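# Turn reversed plates end for end in their nests

## Task

Find which of the three plates sit the wrong way round and rotate those half a turn, so that every plate finishes back in its own starting nest, lying flat between the locators with its well A1 at the nest corner labelled A1. The result must stay put without the robot holding it; at the end the gripper must be open and away from the plates.

## Robot and tools

Robot: one four-axis plate-handling arm on a vertical lift, with a gripper that always stays level. It can translate in x, y, z and spin about the vertical axis, but cannot tilt. The controlled point (end_effector_position) is midway between the two rubber finger pads, 2 to 3 cm behind the fingertips. The fingers extend along the gripper's +x axis and close along its y axis.

Scene frame: origin on the table surface below the arm base, +z up, +y to the left when facing along +x. Positions are in metres. The reported hand position can be slightly wrong, more so far from the base.

Plate orientation: on a labelled plate, well A1 lies at the labelled short end, in the corner opposite the labelled long side. To reverse a plate, place it on the raised nest RG, regrip it from the far end (a half turn of the wrist), then return it to its original nest.

Tool execute_actions, argument actions: a list of actions run in sequence. Each action is a table of 0 to 15 rows; each row lasts one control step (1/30 s), and if fewer than 15 rows are given the last row repeats to fill 15 steps. Each row is five numbers, each in [-1, 1], in this order: dx, dy, dz, rz, opening. The first four are an offset, expressed in the gripper's own axes, from the gripper's measured pose at the start of that action (for the first action of a call, the last pose reported in the scene). Every row refers to that same starting pose, not to the row before. Scale: 1.0 equals 0.6 m for dx, dy, dz and 180 degrees for rz; positive rz turns from gripper +x toward +y. The opening is absolute, not an offset: +1 is fully open (0.140 m gap), -1 is commanded shut, which still leaves 0.066 m between pads. Going from fully open to shut takes at least about 0.6 s. An empty list simply returns the current state and images. Each step the command is clipped to within 70 mm and 16 degrees of the measured pose, so long motions need several actions; after an action the arm continues only to the last clipped pose.

Tool move: target is one five-number row as above, an offset in gripper axes from the pose in the most recent result that shows a pose, plus the absolute opening, sent at the start. speed (m/s, 0.002 to 0.5, default 0.25; turning up to twice that in rad/s) sets the straight-line path speed; the path lasts 0.5 to 10 s and is cut off at 10 s. The wrist takes the shorter turn. The path ignores obstacles; the real gripper may lag, deviate or overshoot the speed, particularly with a nearly straight arm. Faster contact and targets set deeper beyond a surface hit and press harder. blocking=false returns after 0.5 s while motion continues; then use wait(0) or stop before any new execute_actions or move. The result adds a move: line giving the ending (done, off_target, moving, held, fault) and limits (paced = pose clipped; held = a check blocked some steps, after which the arm may surge faster than speed), plus distance to target.

Tool wait: seconds from 0 to 10; holds the last command, returns early if a running move ends. Tool stop: brakes a running move (needs room; fingers keep moving). Tool zoom_image: camera cam_wrist, region [x0, y0, x1, y1] in pixels of the 504x504 image, origin top-left, at most 504 by 504. Tool finished_scene: scene = the current scene's number; ends it irreversibly after the last command has been held, and reports success and the next task.

Result lines: state gives end_effector_position and end_effector_quat_wxyz. Joint positions lists lift (m, 0.000 to 0.550), shoulder (-2.000 to 2.000 rad), elbow (-2.800 to 2.800 rad), wrist yaw (-12.566 to 12.566 rad), then pad gap in metres. Hand target is the pose the controller is currently driving toward. grip_measured is the measured opening on the command scale (may be offset by about 1 mm throughout). A pose unreachable line means the clearance check altered or blocked the command. MOTOR HOT appears from 85 °C; OVER-TEMPERATURE FAULT means brakes were set at 100 °C.

Gripping: command an opening roughly 0.04 below grip_measured for a firm hold, less for a gentler one. Pad force tops out near 18 N; snapping shut fast can squeeze harder. Offsets are from the measured pose, so repeating a small push into something rigid does not increase force, but into something yielding it goes deeper.

Avoid: letting the elbow get within 0.4 rad of 0 (the arm may fold and fault); contact torques reaching the load limits (lift 53.4 N, shoulder 8.01 N m, elbow 4 N m, wrist yaw 1.33 N m, including held weight), which freeze the arm for 10 s and drop the rest of the call; holding loads long enough to overheat; drops, slips, slamming, hard impacts or heavy pushing; and anything leaving the table, which ends the scene. Held plates may get brief tugs and loose items may be nudged. The simulation runs while you compose replies, holding the last command, so be concise. Faster, lower-effort solutions are better.

Each tool is called by a JSON object that holds its "fn" and its "kwargs".

## Session

{"fn": "execute_actions", "kwargs": {"actions": []}}

Scene clock: 0.00 s.
end_effector_position=(+0.4762, +0.0324, +0.1096) grip_measured=+0.99 end_effector_quat_wxyz=(+0.983, +0.000, +0.000, +0.185)
Joint positions: [ 0.105  0.913  0.656 -1.197  0.14 ]
Motor temperatures (°C, as the motors report them): [30 23 24 25]
Hand target: +0.476, +0.032, +0.110; +0.983, +0.000, +0.000, +0.185

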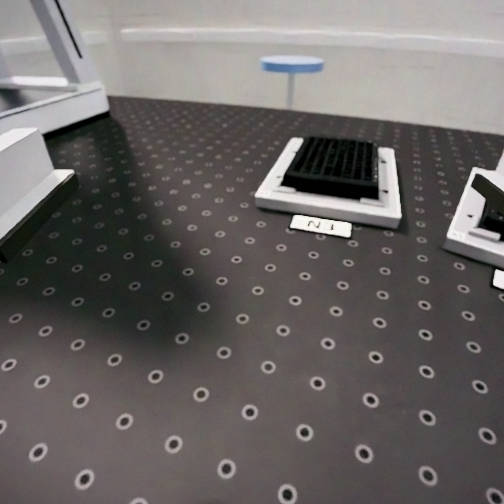

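{"fn": "zoom_image", "kwargs": {"camera": "cam_wrist", "region": [240, 110, 504, 300]}}

{"fn": "zoom_image", "kwargs": {"camera": "cam_wrist", "region": [0, 0, 250, 280]}}

Region (240, 110, 504, 300) of cam_wrist's 504x504 image, scaled by 1.909, with more detail than that image has; it fills the top 363 rows of this view, and the rest is white.

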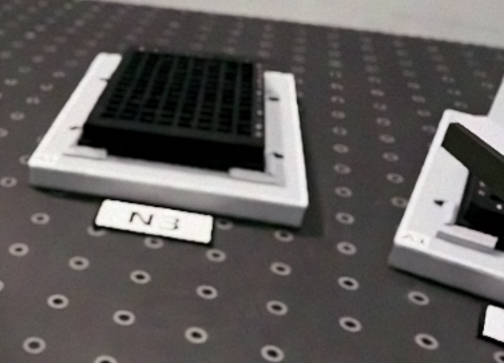

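Region (0, 0, 250, 280) of cam_wrist's 504x504 image, scaled by 1.800, with more detail than that image has; it fills the left 450 columns of this view, and the rest is white.

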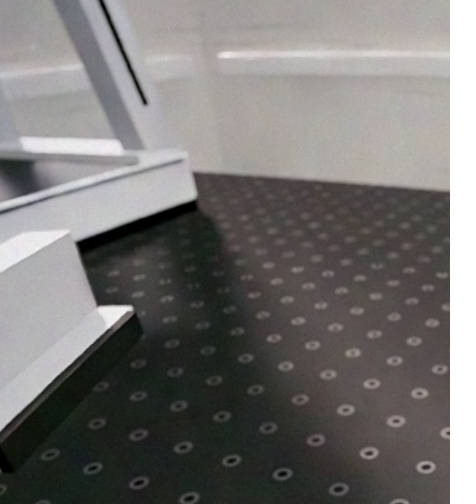

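{"fn": "move", "kwargs": {"target": [0, 0, 0.2, -0.118, 1]}}

Scene clock: 2.23 s.
end_effector_position=(+0.4761, +0.0324, +0.2296) grip_measured=+0.99 end_effector_quat_wxyz=(+1.000, +0.000, +0.000, +0.001)
Joint positions: [ 0.225  1.222  0.625 -1.845  0.14 ]
Motor temperatures (°C, as the motors report them): [30 23 24 25]
Hand target: +0.476, +0.032, +0.230; +1.000, +0.000, +0.000, +0.000
Off the commanded pose: 0.000 m, 0 deg.
move: done

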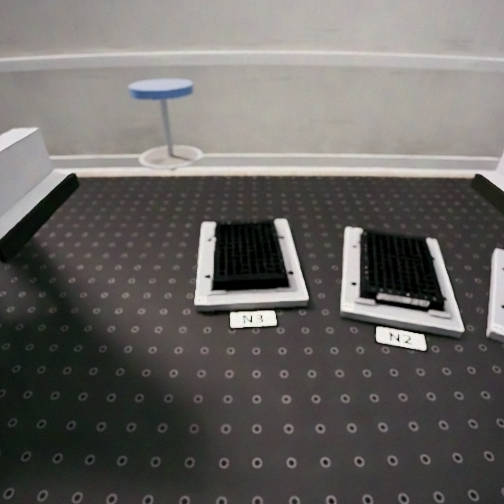

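{"fn": "move", "kwargs": {"target": [-0.15, 0, 0.05, -0.2, 1]}}

Scene clock: 5.57 s.
end_effector_position=(+0.3860, +0.0321, +0.2596) grip_measured=+0.99 end_effector_quat_wxyz=(+0.951, +0.000, +0.000, -0.308)
Joint positions: [ 0.255  1.893  0.566 -3.086  0.14 ]
Motor temperatures (°C, as the motors report them): [30 23 24 25]
Hand target: +0.386, +0.032, +0.260; +0.951, +0.000, +0.000, -0.308
Off the commanded pose: 0.000 m, 0 deg.
move: done

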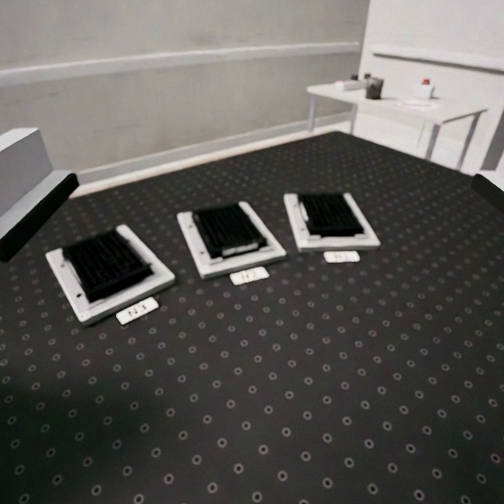

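{"fn": "move", "kwargs": {"target": [0, -0.15, 0, 0, 1]}}

Scene clock: 9.43 s.
end_effector_position=(+0.3333, -0.0408, +0.2596) grip_measured=+0.99 end_effector_quat_wxyz=(+0.951, +0.000, +0.000, -0.308)
Joint positions: [ 0.255  1.516  0.178 -2.321  0.14 ]
Motor temperatures (°C, as the motors report them): [30 23 24 25]
Hand target: +0.333, -0.041, +0.260; +0.951, +0.000, +0.000, -0.308
Off the commanded pose: 0.000 m, 0 deg.
move: done

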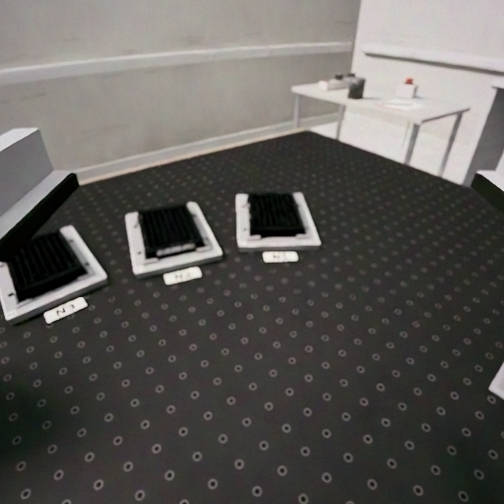

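{"fn": "move", "kwargs": {"target": [0.13, 0.12, 0, 0, 1], "speed": 0.1}}

Scene clock: 13.83 s.
end_effector_position=(+0.4387, -0.0281, +0.2596) grip_measured=+0.99 end_effector_quat_wxyz=(+0.951, +0.000, +0.000, -0.308)
Joint positions: [ 0.255  1.372  0.606 -2.604  0.14 ]
Motor temperatures (°C, as the motors report them): [30 23 24 25]
Hand target: +0.439, -0.028, +0.260; +0.951, +0.000, +0.000, -0.308
Off the commanded pose: 0.000 m, 0 deg.
move: done

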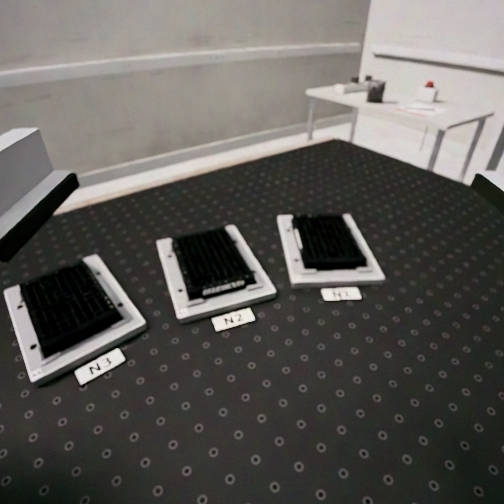

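{"fn": "move", "kwargs": {"target": [-0.011, -0.238, 0, -0.3, 1]}}

Scene clock: 17.77 s.
end_effector_position=(+0.3497, -0.1398, +0.2596) grip_measured=+0.99 end_effector_quat_wxyz=(+0.708, +0.000, +0.000, -0.707)
Joint positions: [ 0.255  1.02   0.667 -3.257  0.14 ]
Motor temperatures (°C, as the motors report them): [30 23 24 25]
Hand target: +0.350, -0.140, +0.260; +0.708, +0.000, +0.000, -0.707
Off the commanded pose: 0.000 m, 0 deg.
move: done

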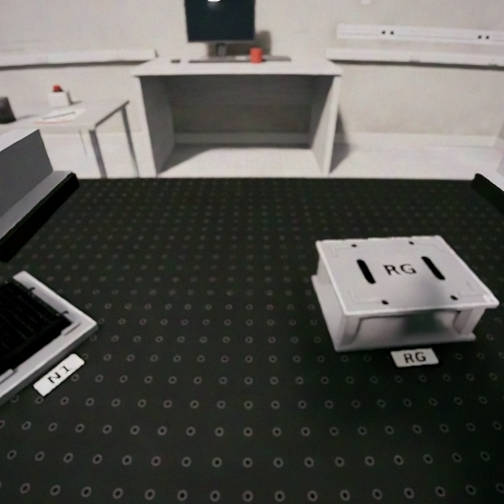

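{"fn": "zoom_image", "kwargs": {"camera": "cam_wrist", "region": [280, 200, 504, 400]}}

Region (280, 200, 504, 400) of cam_wrist's 504x504 image, scaled by 2.250, with more detail than that image has; it fills the top 450 rows of this view, and the rest is white.

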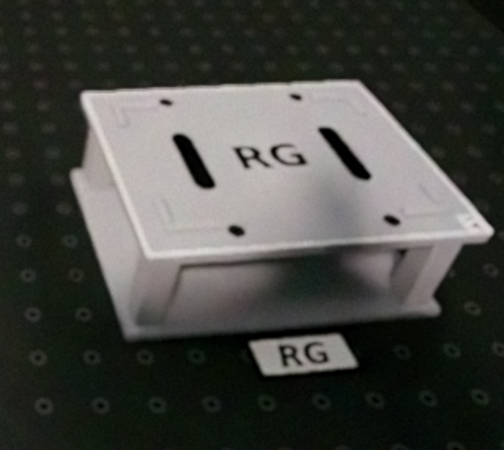

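{"fn": "zoom_image", "kwargs": {"camera": "cam_wrist", "region": [126, 252, 378, 504]}}

Region (126, 252, 378, 504) of cam_wrist's 504x504 image, scaled by 2.000, with more detail than that image has.

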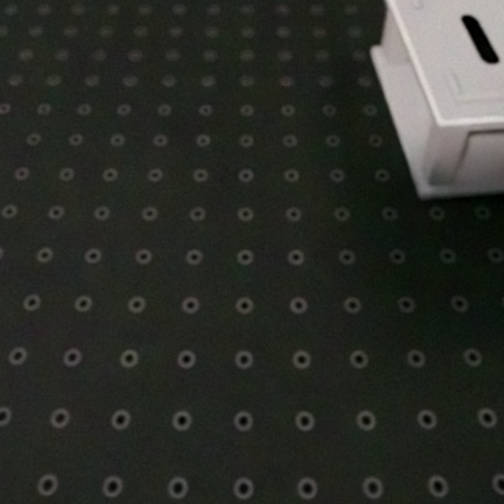

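{"fn": "move", "kwargs": {"target": [-0.25, 0.283, 0, 0.5, 1]}}

Scene clock: 23.97 s.
end_effector_position=(+0.5193, +0.0105, +0.2596) grip_measured=+0.99 end_effector_quat_wxyz=(+1.000, +0.000, +0.000, +0.001)
Joint positions: [ 0.255  1.042  0.794 -1.836  0.14 ]
Motor temperatures (°C, as the motors report them): [30 23 24 25]
Hand target: +0.519, +0.010, +0.260; +1.000, +0.000, +0.000, +0.001
Off the commanded pose: 0.000 m, 0 deg.
move: done

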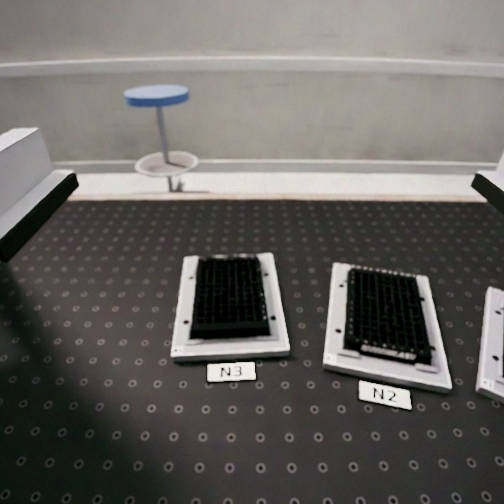

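{"fn": "zoom_image", "kwargs": {"camera": "cam_wrist", "region": [150, 230, 330, 400]}}

{"fn": "zoom_image", "kwargs": {"camera": "cam_wrist", "region": [310, 240, 504, 430]}}

Region (150, 230, 330, 400) of cam_wrist's 504x504 image, scaled by 2.800, with more detail than that image has.

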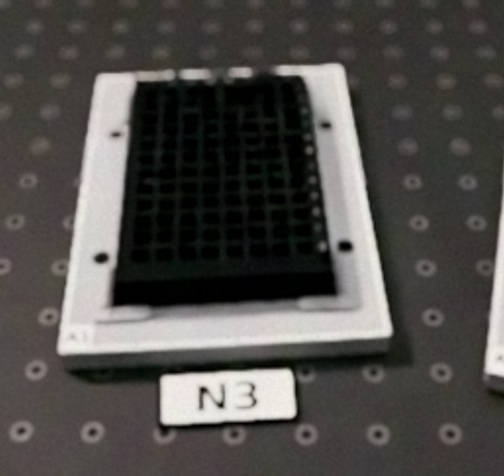

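Region (310, 240, 504, 430) of cam_wrist's 504x504 image, scaled by 2.598, with more detail than that image has; it fills the top 494 rows of this view, and the rest is white.

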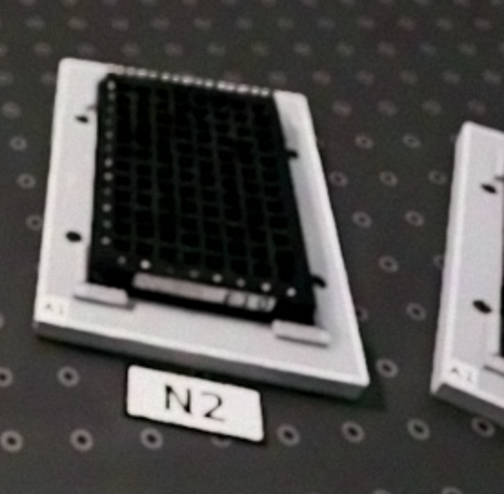

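{"fn": "move", "kwargs": {"target": [0.135, 0.027, -0.266, 0.022, 1]}}

Scene clock: 26.30 s.
end_effector_position=(+0.6003, +0.0269, +0.1000) grip_measured=+0.99 end_effector_quat_wxyz=(+0.999, +0.000, +0.000, +0.035)
Joint positions: [ 0.095  0.935  1.156 -2.02   0.14 ]
Motor temperatures (°C, as the motors report them): [30 23 24 25]
Hand target: +0.600, +0.027, +0.100; +0.999, +0.000, +0.000, +0.035
Off the commanded pose: 0.000 m, 0 deg.
move: done

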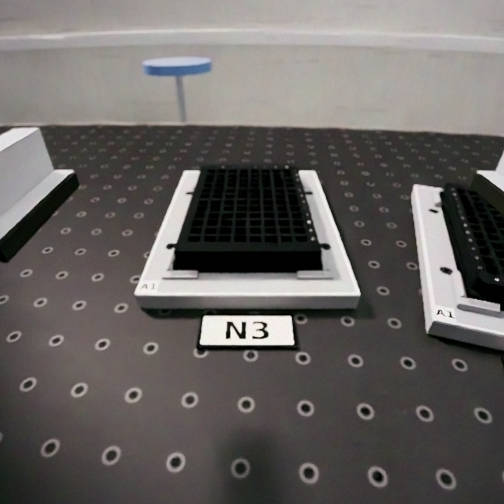

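{"fn": "zoom_image", "kwargs": {"camera": "cam_wrist", "region": [0, 110, 160, 290]}}

Region (0, 110, 160, 290) of cam_wrist's 504x504 image, scaled by 2.800, with more detail than that image has.

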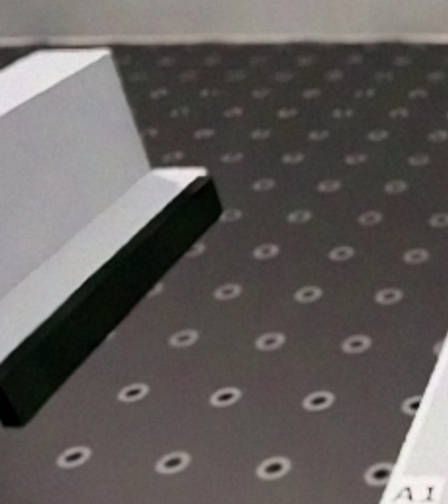

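{"fn": "move", "kwargs": {"target": [0, 0, -0.108, 0, 0.2], "speed": 0.15}}

Scene clock: 28.43 s.
end_effector_position=(+0.6003, +0.0269, +0.0351) grip_measured=+0.20 end_effector_quat_wxyz=(+0.999, +0.000, +0.000, +0.035)
Joint positions: [ 0.03   0.935  1.156 -2.02   0.11 ]
Motor temperatures (°C, as the motors report them): [30 23 24 25]
Hand target: +0.600, +0.027, +0.035; +0.999, +0.000, +0.000, +0.035
Off the commanded pose: 0.000 m, 0 deg.
move: done

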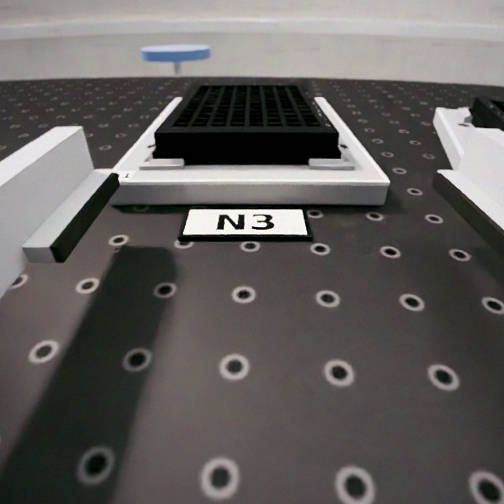

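{"fn": "zoom_image", "kwargs": {"camera": "cam_wrist", "region": [0, 80, 252, 290]}}

{"fn": "zoom_image", "kwargs": {"camera": "cam_wrist", "region": [252, 80, 504, 290]}}

Region (0, 80, 252, 290) of cam_wrist's 504x504 image, scaled by 2.000, with more detail than that image has.

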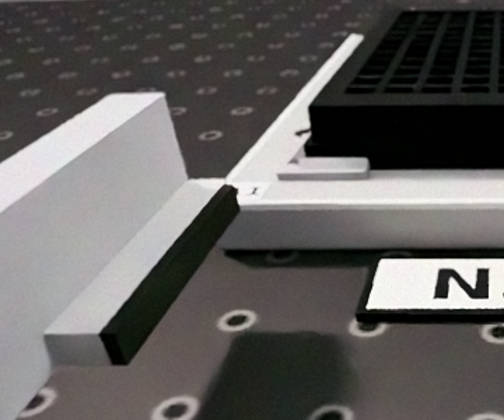

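Region (252, 80, 504, 290) of cam_wrist's 504x504 image, scaled by 2.000, with more detail than that image has.

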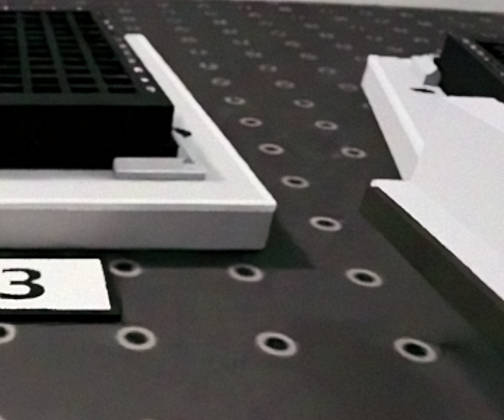

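{"fn": "move", "kwargs": {"target": [0.15, 0.017, 0.02, -0.004, 0.2], "speed": 0.15}}

Scene clock: 31.97 s.
end_effector_position=(+0.6894, +0.0436, +0.0471) grip_measured=+0.20 end_effector_quat_wxyz=(+1.000, +0.000, +0.000, +0.029)
Joint positions: [ 0.042  0.785  1.612 -2.339  0.11 ]
Motor temperatures (°C, as the motors report them): [30 23 24 25]
Hand target: +0.689, +0.044, +0.047; +1.000, +0.000, +0.000, +0.029
Off the commanded pose: 0.000 m, 0 deg.
move: done

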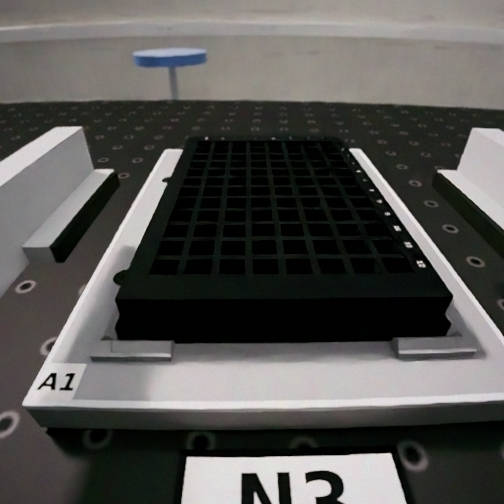

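{"fn": "move", "kwargs": {"target": [0.067, 0, 0, 0, 0.2], "speed": 0.1}}

{"fn": "move", "kwargs": {"target": [0, 0, -0.025, 0, 0.2], "speed": 0.03}}

Scene clock: 33.20 s.
end_effector_position=(+0.7295, +0.0460, +0.0471) grip_measured=+0.20 end_effector_quat_wxyz=(+1.000, +0.000, +0.000, +0.029)
Joint positions: [ 0.042  0.677  1.853 -2.472  0.11 ]
Motor temperatures (°C, as the motors report them): [30 23 24 25]
Hand target: +0.730, +0.046, +0.047; +1.000, +0.000, +0.000, +0.029
Off the commanded pose: 0.000 m, 0 deg.
move: done

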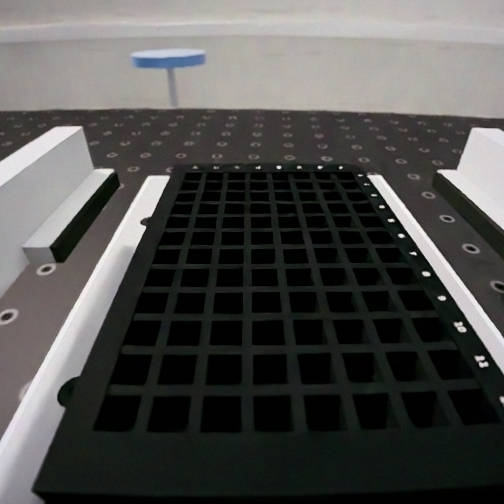

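Scene clock: 33.93 s.
end_effector_position=(+0.7295, +0.0460, +0.0321) grip_measured=+0.20 end_effector_quat_wxyz=(+1.000, +0.000, +0.000, +0.029)
Joint positions: [ 0.027  0.677  1.853 -2.472  0.11 ]
Motor temperatures (°C, as the motors report them): [30 23 24 25]
Hand target: +0.730, +0.046, +0.032; +1.000, +0.000, +0.000, +0.029
Off the commanded pose: 0.000 m, 0 deg.
move: done

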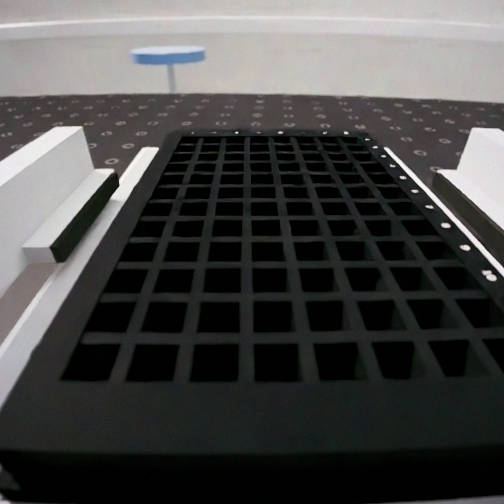

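{"fn": "zoom_image", "kwargs": {"camera": "cam_wrist", "region": [0, 120, 200, 320]}}

{"fn": "zoom_image", "kwargs": {"camera": "cam_wrist", "region": [304, 100, 504, 300]}}

Region (0, 120, 200, 320) of cam_wrist's 504x504 image, scaled by 2.520, with more detail than that image has.

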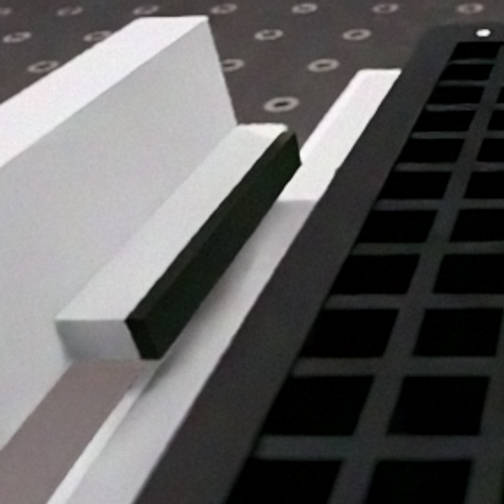

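Region (304, 100, 504, 300) of cam_wrist's 504x504 image, scaled by 2.520, with more detail than that image has.

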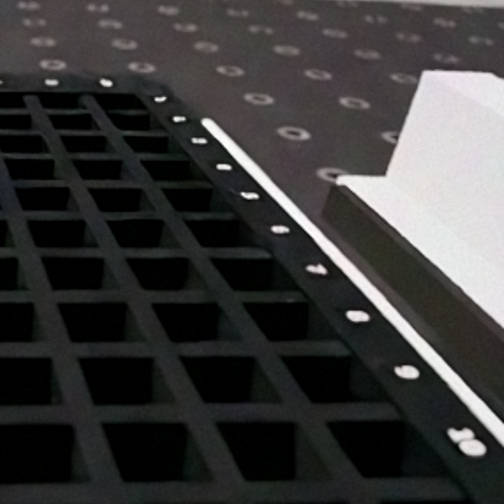

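{"fn": "move", "kwargs": {"target": [0, 0, -0.006, 0, 0.2], "speed": 0.02}}

{"fn": "move", "kwargs": {"target": [0, 0, 0, 0, -0.4], "speed": 0.02}}

Scene clock: 36.13 s.
end_effector_position=(+0.7295, +0.0460, +0.0285) grip_measured=+0.20 end_effector_quat_wxyz=(+1.000, +0.000, +0.000, +0.029)
Joint positions: [ 0.023  0.677  1.853 -2.472  0.11 ]
Motor temperatures (°C, as the motors report them): [30 23 24 25]
Hand target: +0.730, +0.046, +0.028; +1.000, +0.000, +0.000, +0.029
Off the commanded pose: 0.000 m, 0 deg.
move: done

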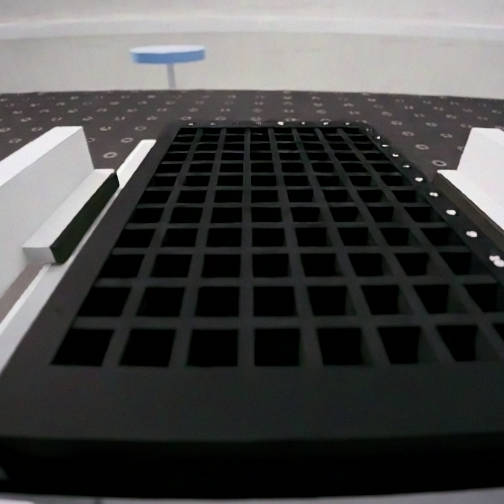

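Scene clock: 36.63 s.
end_effector_position=(+0.7295, +0.0460, +0.0285) grip_measured=-0.40 end_effector_quat_wxyz=(+1.000, +0.000, +0.000, +0.029)
Joint positions: [ 0.023  0.677  1.853 -2.472  0.088]
Motor temperatures (°C, as the motors report them): [30 23 24 25]
Hand target: +0.730, +0.046, +0.028; +1.000, +0.000, +0.000, +0.029
Off the commanded pose: 0.000 m, 0 deg.
move: done

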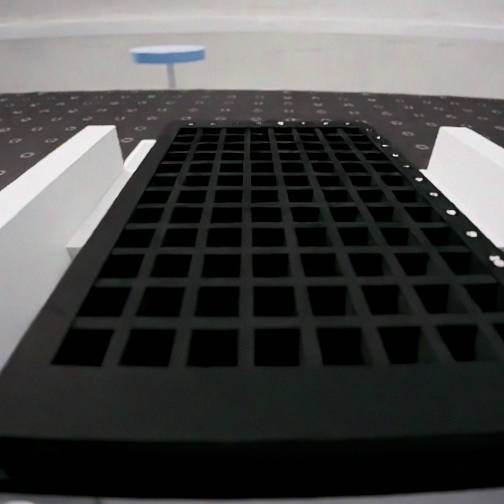

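{"fn": "move", "kwargs": {"target": [0, 0, 0, 0, -0.55], "speed": 0.02}}

Scene clock: 37.47 s.
end_effector_position=(+0.7296, +0.0467, +0.0285) grip_measured=-0.49 end_effector_quat_wxyz=(+1.000, +0.000, +0.000, +0.031)
Joint positions: [ 0.023  0.678  1.854 -2.47   0.085]
Motor temperatures (°C, as the motors report them): [30 23 24 25]
Hand target: +0.730, +0.046, +0.028; +1.000, +0.000, +0.000, +0.029
Off the commanded pose: 0.001 m, 0 deg.
move: done

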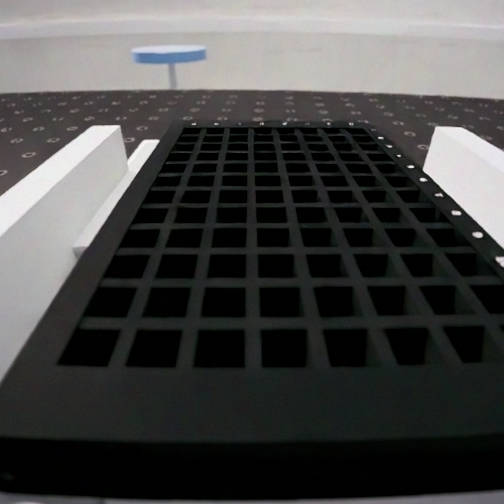

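{"fn": "move", "kwargs": {"target": [0, 0, 0.05, 0, -0.54], "speed": 0.05}}

Scene clock: 38.47 s.
end_effector_position=(+0.7296, +0.0468, +0.0585) grip_measured=-0.49 end_effector_quat_wxyz=(+1.000, +0.000, +0.000, +0.031)
Joint positions: [ 0.054  0.678  1.854 -2.47   0.085]
Motor temperatures (°C, as the motors report them): [30 23 24 25]
Hand target: +0.730, +0.047, +0.058; +1.000, +0.000, +0.000, +0.031
Off the commanded pose: 0.000 m, 0 deg.
move: done

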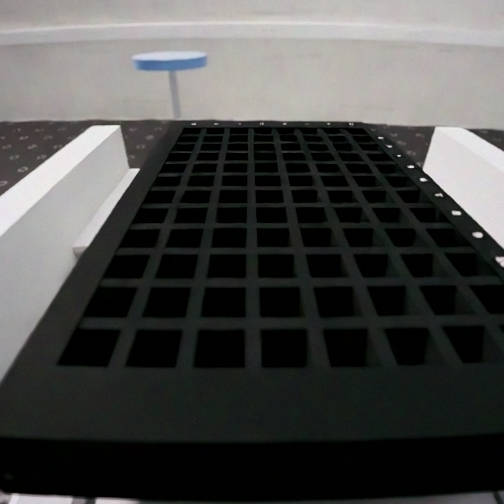

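{"fn": "move", "kwargs": {"target": [-0.4575, -0.1165, 0, -0.5197, -0.54], "speed": 0.35}}

Scene clock: 44.23 s.
end_effector_position=(+0.4598, -0.0401, +0.0585) grip_measured=-0.49 end_effector_quat_wxyz=(+0.707, +0.000, +0.000, -0.707)
Joint positions: [ 0.053  1.185  1.23  -3.986  0.085]
Motor temperatures (°C, as the motors report them): [30 23 24 25]
Hand target: +0.460, -0.040, +0.059; +0.707, +0.000, +0.000, -0.707
Off the commanded pose: 0.000 m, 0 deg.
move: done

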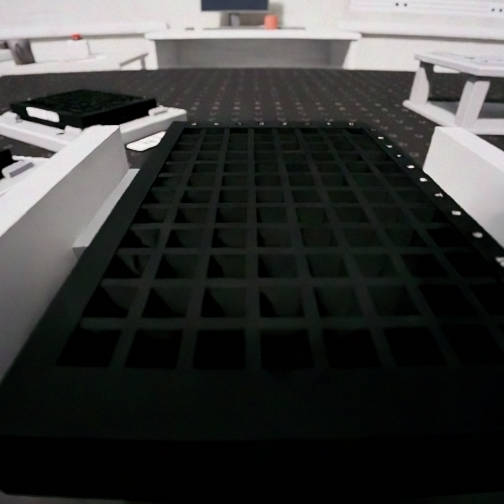

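{"fn": "move", "kwargs": {"target": [0, 0, -0.0625, 0, -0.54], "speed": 0.06}}

{"fn": "move", "kwargs": {"target": [0, 0, -0.005, 0, -0.54], "speed": 0.006}}

Scene clock: 45.27 s.
end_effector_position=(+0.4598, -0.0401, +0.0209) grip_measured=-0.49 end_effector_quat_wxyz=(+0.707, +0.000, +0.000, -0.707)
Joint positions: [ 0.016  1.185  1.23  -3.986  0.085]
Motor temperatures (°C, as the motors report them): [30 23 24 25]
Hand target: +0.460, -0.040, +0.021; +0.707, +0.000, +0.000, -0.707
Off the commanded pose: 0.000 m, 0 deg.
move: done

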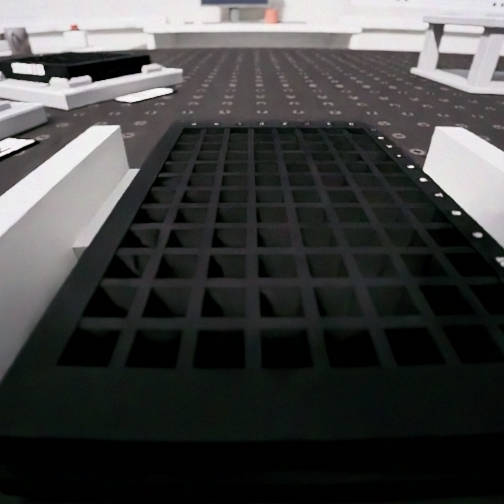

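Scene clock: 46.00 s.
end_effector_position=(+0.4598, -0.0401, +0.0179) grip_measured=-0.49 end_effector_quat_wxyz=(+0.707, +0.000, +0.000, -0.707)
Joint positions: [ 0.013  1.185  1.23  -3.986  0.085]
Motor temperatures (°C, as the motors report them): [30 23 24 25]
Hand target: +0.460, -0.040, +0.018; +0.707, +0.000, +0.000, -0.707
Off the commanded pose: 0.000 m, 0 deg.
move: done

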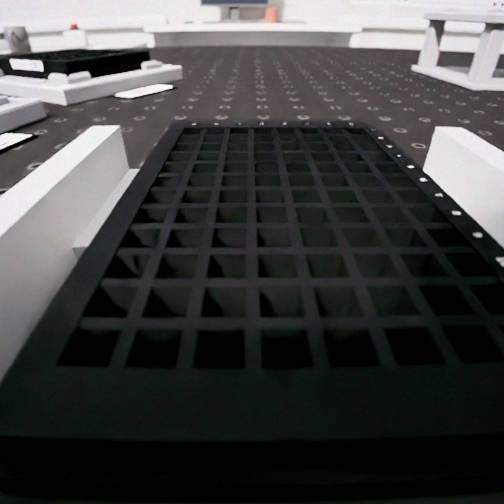

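{"fn": "move", "kwargs": {"target": [0, 0, -0.0025, 0, -0.54], "speed": 0.004}}

Scene clock: 46.87 s.
end_effector_position=(+0.4598, -0.0401, +0.0164) grip_measured=-0.49 end_effector_quat_wxyz=(+0.707, +0.000, +0.000, -0.707)
Joint positions: [ 0.011  1.185  1.23  -3.986  0.085]
Motor temperatures (°C, as the motors report them): [30 23 24 25]
Hand target: +0.460, -0.040, +0.016; +0.707, +0.000, +0.000, -0.707
Off the commanded pose: 0.000 m, 0 deg.
move: done

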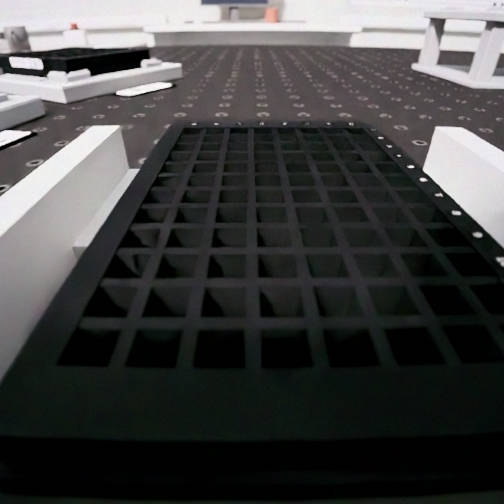

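{"fn": "move", "kwargs": {"target": [0, 0, -0.003, 0, -0.54], "speed": 0.004}}

Scene clock: 47.67 s.
end_effector_position=(+0.4598, -0.0401, +0.0153) grip_measured=-0.48 end_effector_quat_wxyz=(+0.707, +0.000, +0.000, -0.707)
Joint positions: [ 0.01   1.185  1.23  -3.985  0.085]
Motor temperatures (°C, as the motors report them): [30 23 24 25]
Hand target: +0.460, -0.040, +0.015; +0.707, +0.000, +0.000, -0.707
Off the commanded pose: 0.001 m, 0 deg.
move: done

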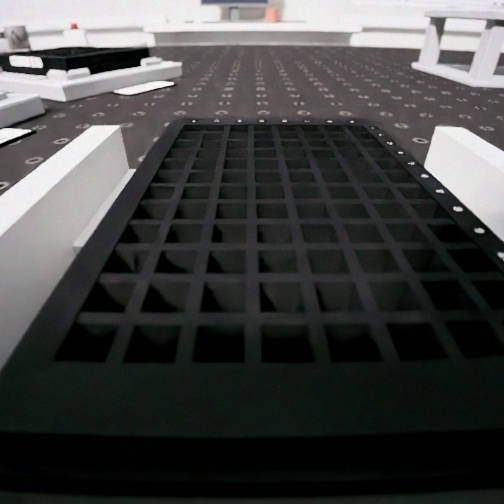

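{"fn": "move", "kwargs": {"target": [0, 0, 0.001, 0, 0.1], "speed": 0.02}}

{"fn": "move", "kwargs": {"target": [0, 0, 0.045, 0, 0.1], "speed": 0.1}}

Scene clock: 48.53 s.
end_effector_position=(+0.4598, -0.0401, +0.0159) grip_measured=+0.10 end_effector_quat_wxyz=(+0.707, +0.000, +0.000, -0.707)
Joint positions: [ 0.011  1.185  1.23  -3.985  0.107]
Motor temperatures (°C, as the motors report them): [30 23 24 25]
Hand target: +0.460, -0.040, +0.016; +0.707, +0.000, +0.000, -0.707
Off the commanded pose: 0.000 m, 0 deg.
move: done

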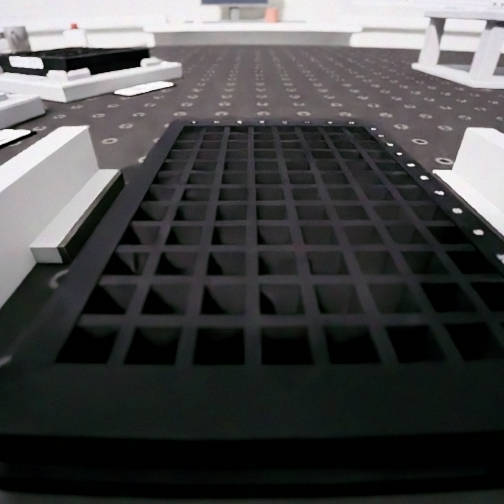

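Scene clock: 49.23 s.
end_effector_position=(+0.4598, -0.0401, +0.0429) grip_measured=+0.10 end_effector_quat_wxyz=(+0.707, +0.000, +0.000, -0.707)
Joint positions: [ 0.038  1.185  1.23  -3.985  0.107]
Motor temperatures (°C, as the motors report them): [30 23 24 25]
Hand target: +0.460, -0.040, +0.043; +0.707, +0.000, +0.000, -0.707
Off the commanded pose: 0.000 m, 0 deg.
move: done

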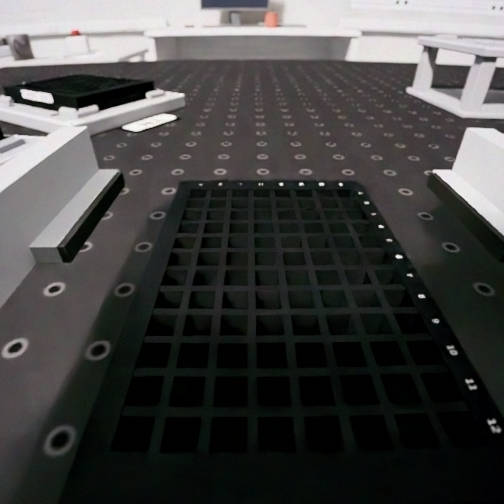

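{"fn": "move", "kwargs": {"target": [0, 0, 0, 0.995, 0.1], "speed": 0.5}}

Scene clock: 53.10 s.
end_effector_position=(+0.4602, -0.0399, +0.0429) grip_measured=+0.10 end_effector_quat_wxyz=(+0.713, +0.000, +0.000, +0.702)
Joint positions: [ 0.038  0.216  1.395 -0.055  0.107]
Motor temperatures (°C, as the motors report them): [30 23 24 25]
Hand target: +0.460, -0.040, +0.043; +0.713, +0.000, +0.000, +0.702
Off the commanded pose: 0.001 m, 0 deg.
move: done

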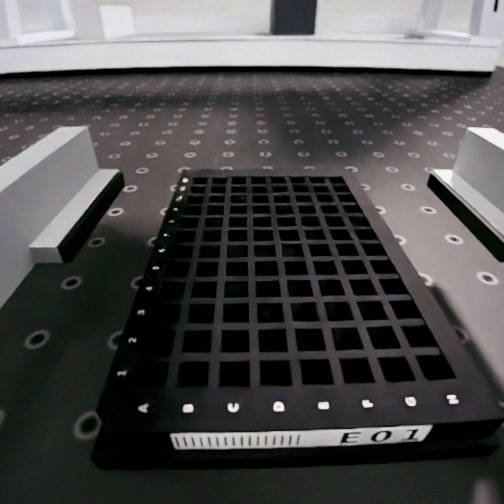

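{"fn": "move", "kwargs": {"target": [0.0217, 0, -0.044, 0.005, 0.1], "speed": 0.08}}

Scene clock: 54.67 s.
end_effector_position=(+0.4604, -0.0268, +0.0165) grip_measured=+0.10 end_effector_quat_wxyz=(+0.707, +0.000, +0.000, +0.707)
Joint positions: [ 0.011  0.263  1.371 -0.062  0.107]
Motor temperatures (°C, as the motors report them): [30 23 24 25]
Hand target: +0.460, -0.027, +0.017; +0.707, +0.000, +0.000, +0.707
Off the commanded pose: 0.000 m, 0 deg.
move: done

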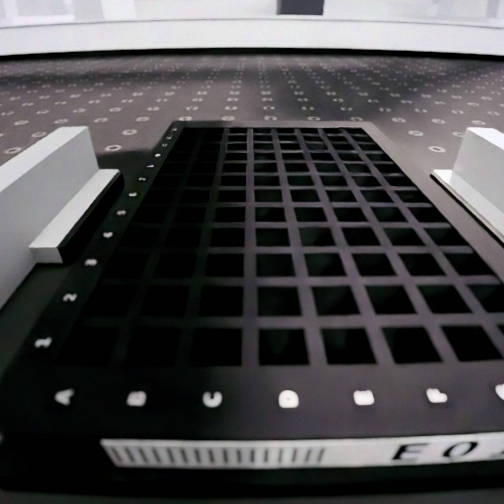

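{"fn": "move", "kwargs": {"target": [0, 0, 0, 0, -0.54], "speed": 0.02}}

{"fn": "move", "kwargs": {"target": [0, 0, 0.07, 0, -0.54], "speed": 0.08}}

Scene clock: 55.50 s.
end_effector_position=(+0.4604, -0.0268, +0.0165) grip_measured=-0.49 end_effector_quat_wxyz=(+0.707, +0.000, +0.000, +0.707)
Joint positions: [ 0.011  0.263  1.371 -0.062  0.085]
Motor temperatures (°C, as the motors report them): [30 23 24 25]
Hand target: +0.460, -0.027, +0.016; +0.707, +0.000, +0.000, +0.707
Off the commanded pose: 0.000 m, 0 deg.
move: done

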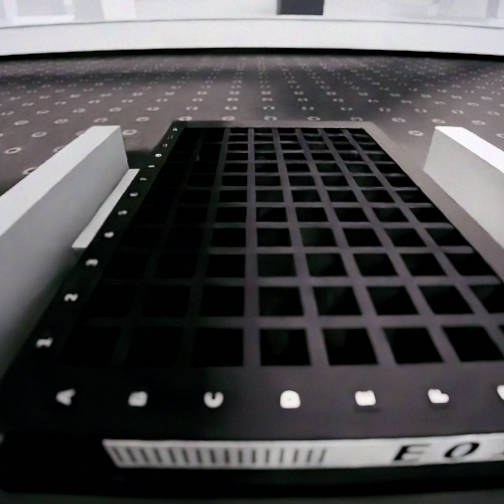

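Scene clock: 56.30 s.
end_effector_position=(+0.4604, -0.0268, +0.0585) grip_measured=-0.49 end_effector_quat_wxyz=(+0.707, +0.000, +0.000, +0.707)
Joint positions: [ 0.053  0.263  1.371 -0.062  0.085]
Motor temperatures (°C, as the motors report them): [30 23 24 25]
Hand target: +0.460, -0.027, +0.058; +0.707, +0.000, +0.000, +0.707
Off the commanded pose: 0.000 m, 0 deg.
move: done

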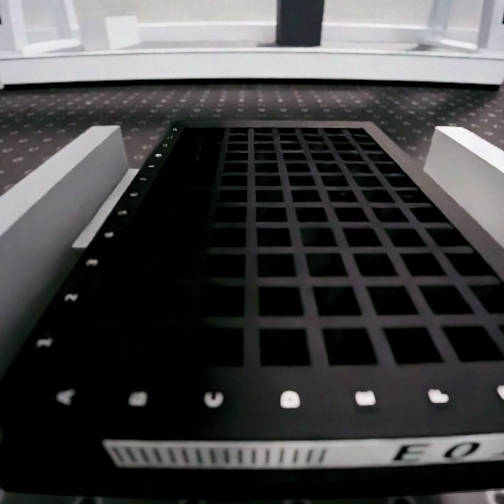

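{"fn": "move", "kwargs": {"target": [0.1225, -0.4487, 0, -0.4803, -0.54], "speed": 0.4}}

Scene clock: 58.77 s.
end_effector_position=(+0.7293, +0.0471, +0.0585) grip_measured=-0.49 end_effector_quat_wxyz=(+0.999, +0.000, +0.000, +0.032)
Joint positions: [ 0.054  0.679  1.852 -2.468  0.085]
Motor temperatures (°C, as the motors report them): [30 23 24 25]
Hand target: +0.729, +0.047, +0.058; +1.000, +0.000, +0.000, +0.031
Off the commanded pose: 0.000 m, 0 deg.
move: done

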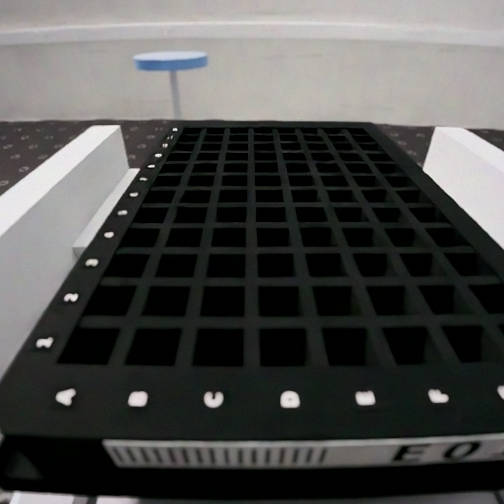

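{"fn": "move", "kwargs": {"target": [0.0005, -0.0006, -0.042, -0.001, -0.54], "speed": 0.05}}

{"fn": "move", "kwargs": {"target": [0, 0, -0.0075, 0, -0.54], "speed": 0.005}}

Scene clock: 65.77 s.
end_effector_position=(+0.7296, +0.0469, +0.0332) grip_measured=-0.49 end_effector_quat_wxyz=(+1.000, +0.000, +0.000, +0.030)
Joint positions: [ 0.028  0.678  1.854 -2.472  0.085]
Motor temperatures (°C, as the motors report them): [30 23 24 25]
Hand target: +0.730, +0.047, +0.033; +1.000, +0.000, +0.000, +0.030
Off the commanded pose: 0.000 m, 0 deg.
move: done

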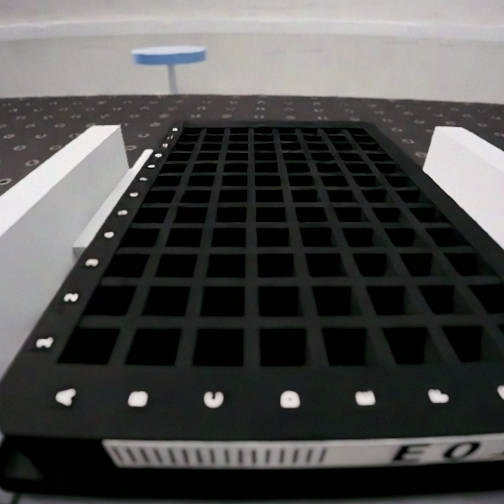

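Scene clock: 66.90 s.
end_effector_position=(+0.7296, +0.0470, +0.0288) grip_measured=-0.49 end_effector_quat_wxyz=(+1.000, +0.000, +0.000, +0.030)
Joint positions: [ 0.024  0.679  1.854 -2.472  0.085]
Motor temperatures (°C, as the motors report them): [30 23 24 25]
Hand target: +0.730, +0.047, +0.029; +1.000, +0.000, +0.000, +0.030
Off the commanded pose: 0.000 m, 0 deg.
move: done

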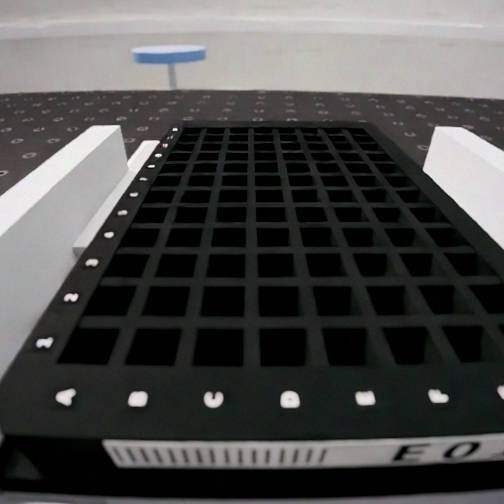

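{"fn": "move", "kwargs": {"target": [0, 0, 0, 0, 0.1], "speed": 0.02}}

{"fn": "move", "kwargs": {"target": [-0.12, 0, 0.07, 0, 0.3], "speed": 0.2}}

Scene clock: 67.67 s.
end_effector_position=(+0.7296, +0.0470, +0.0288) grip_measured=+0.10 end_effector_quat_wxyz=(+1.000, +0.000, +0.000, +0.030)
Joint positions: [ 0.024  0.679  1.854 -2.472  0.107]
Motor temperatures (°C, as the motors report them): [30 23 24 25]
Hand target: +0.730, +0.047, +0.029; +1.000, +0.000, +0.000, +0.030
Off the commanded pose: 0.000 m, 0 deg.
move: done

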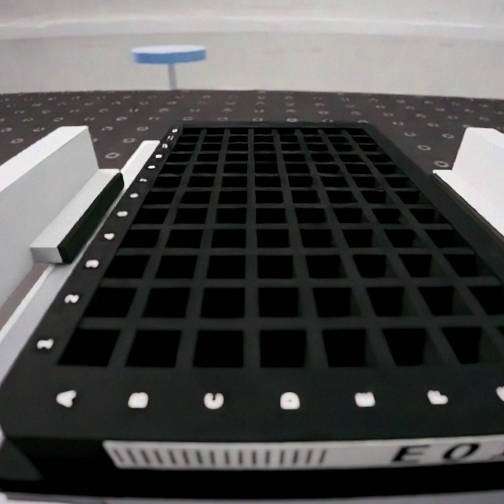

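Scene clock: 68.43 s.
end_effector_position=(+0.6577, +0.0425, +0.0708) grip_measured=+0.30 end_effector_quat_wxyz=(+1.000, +0.000, +0.000, +0.030)
Joint positions: [ 0.066  0.861  1.442 -2.243  0.114]
Motor temperatures (°C, as the motors report them): [30 23 24 25]
Hand target: +0.658, +0.042, +0.071; +1.000, +0.000, +0.000, +0.030
Off the commanded pose: 0.000 m, 0 deg.
move: done

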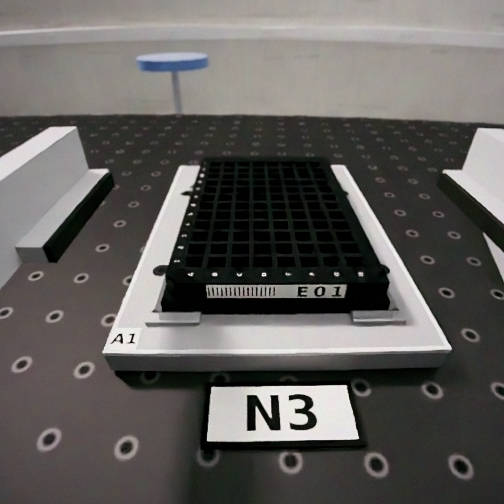

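{"fn": "zoom_image", "kwargs": {"camera": "cam_wrist", "region": [100, 140, 460, 380]}}

Region (100, 140, 460, 380) of cam_wrist's 504x504 image, scaled by 1.400, with more detail than that image has.

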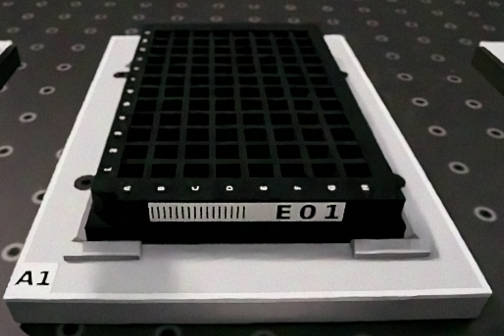

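{"fn": "move", "kwargs": {"target": [-0.212, -0.467, 0, -0.153, 0.3], "speed": 0.4}}

Scene clock: 70.20 s.
end_effector_position=(+0.5479, -0.2449, +0.0708) grip_measured=+0.30 end_effector_quat_wxyz=(+0.978, +0.000, +0.000, -0.209)
Joint positions: [ 0.066  0.181  1.263 -1.864  0.114]
Motor temperatures (°C, as the motors report them): [30 23 24 25]
Hand target: +0.548, -0.245, +0.071; +0.978, +0.000, +0.000, -0.209
Off the commanded pose: 0.000 m, 0 deg.
move: done

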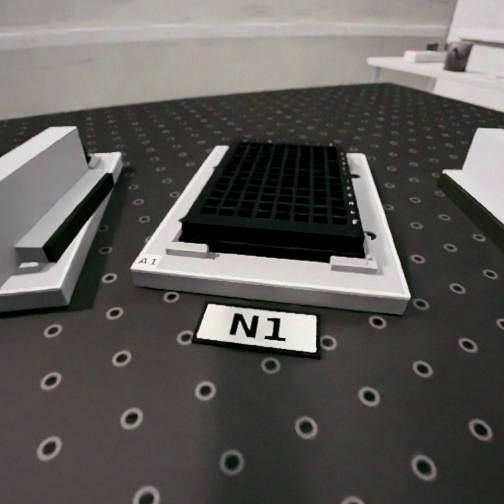

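{"fn": "move", "kwargs": {"target": [0.06, 0.005, -0.04, -0.0414, 0.2], "speed": 0.2}}

Scene clock: 71.80 s.
end_effector_position=(+0.5821, -0.2567, +0.0467) grip_measured=+0.20 end_effector_quat_wxyz=(+0.962, +0.000, +0.000, -0.271)
Joint positions: [ 0.042  0.202  1.425 -2.176  0.11 ]
Motor temperatures (°C, as the motors report them): [30 23 24 25]
Hand target: +0.582, -0.257, +0.047; +0.962, +0.000, +0.000, -0.272
Off the commanded pose: 0.000 m, 0 deg.
move: done

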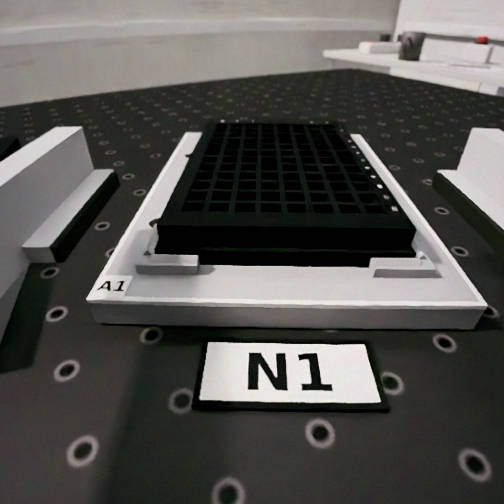

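{"fn": "zoom_image", "kwargs": {"camera": "cam_wrist", "region": [130, 100, 450, 300]}}

Region (130, 100, 450, 300) of cam_wrist's 504x504 image, scaled by 1.575, with more detail than that image has; it fills the top 315 rows of this view, and the rest is white.

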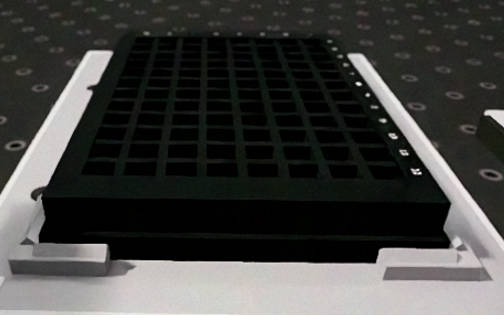

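{"fn": "move", "kwargs": {"target": [0.1125, -0.0075, 0, -0.0076, 0.15], "speed": 0.15}}

{"fn": "move", "kwargs": {"target": [0, 0, -0.03, 0, 0.15], "speed": 0.04}}

Scene clock: 73.33 s.
end_effector_position=(+0.6374, -0.2958, +0.0468) grip_measured=+0.15 end_effector_quat_wxyz=(+0.959, +0.000, +0.000, -0.283)
Joint positions: [ 0.042  0.04   1.805 -2.418  0.109]
Motor temperatures (°C, as the motors report them): [30 23 24 25]
Hand target: +0.637, -0.296, +0.047; +0.959, +0.000, +0.000, -0.283
Off the commanded pose: 0.000 m, 0 deg.
move: done

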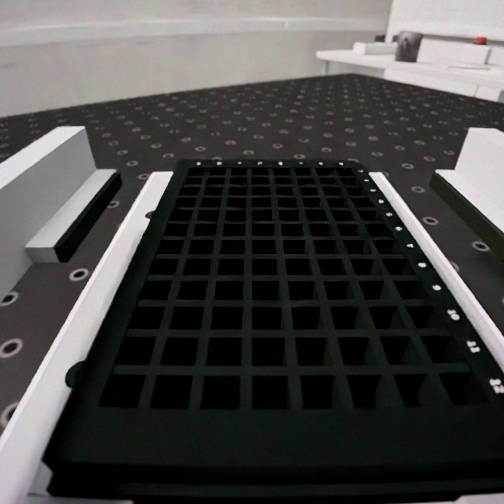

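Scene clock: 74.03 s.
end_effector_position=(+0.6374, -0.2958, +0.0287) grip_measured=+0.15 end_effector_quat_wxyz=(+0.959, +0.000, +0.000, -0.283)
Joint positions: [ 0.024  0.04   1.805 -2.418  0.109]
Motor temperatures (°C, as the motors report them): [30 23 24 25]
Hand target: +0.637, -0.296, +0.029; +0.959, +0.000, +0.000, -0.283
Off the commanded pose: 0.000 m, 0 deg.
move: done

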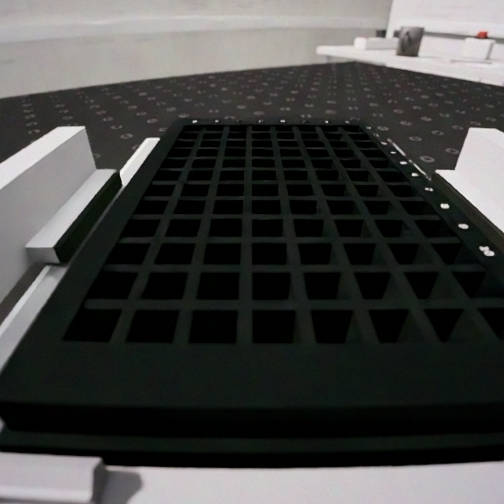

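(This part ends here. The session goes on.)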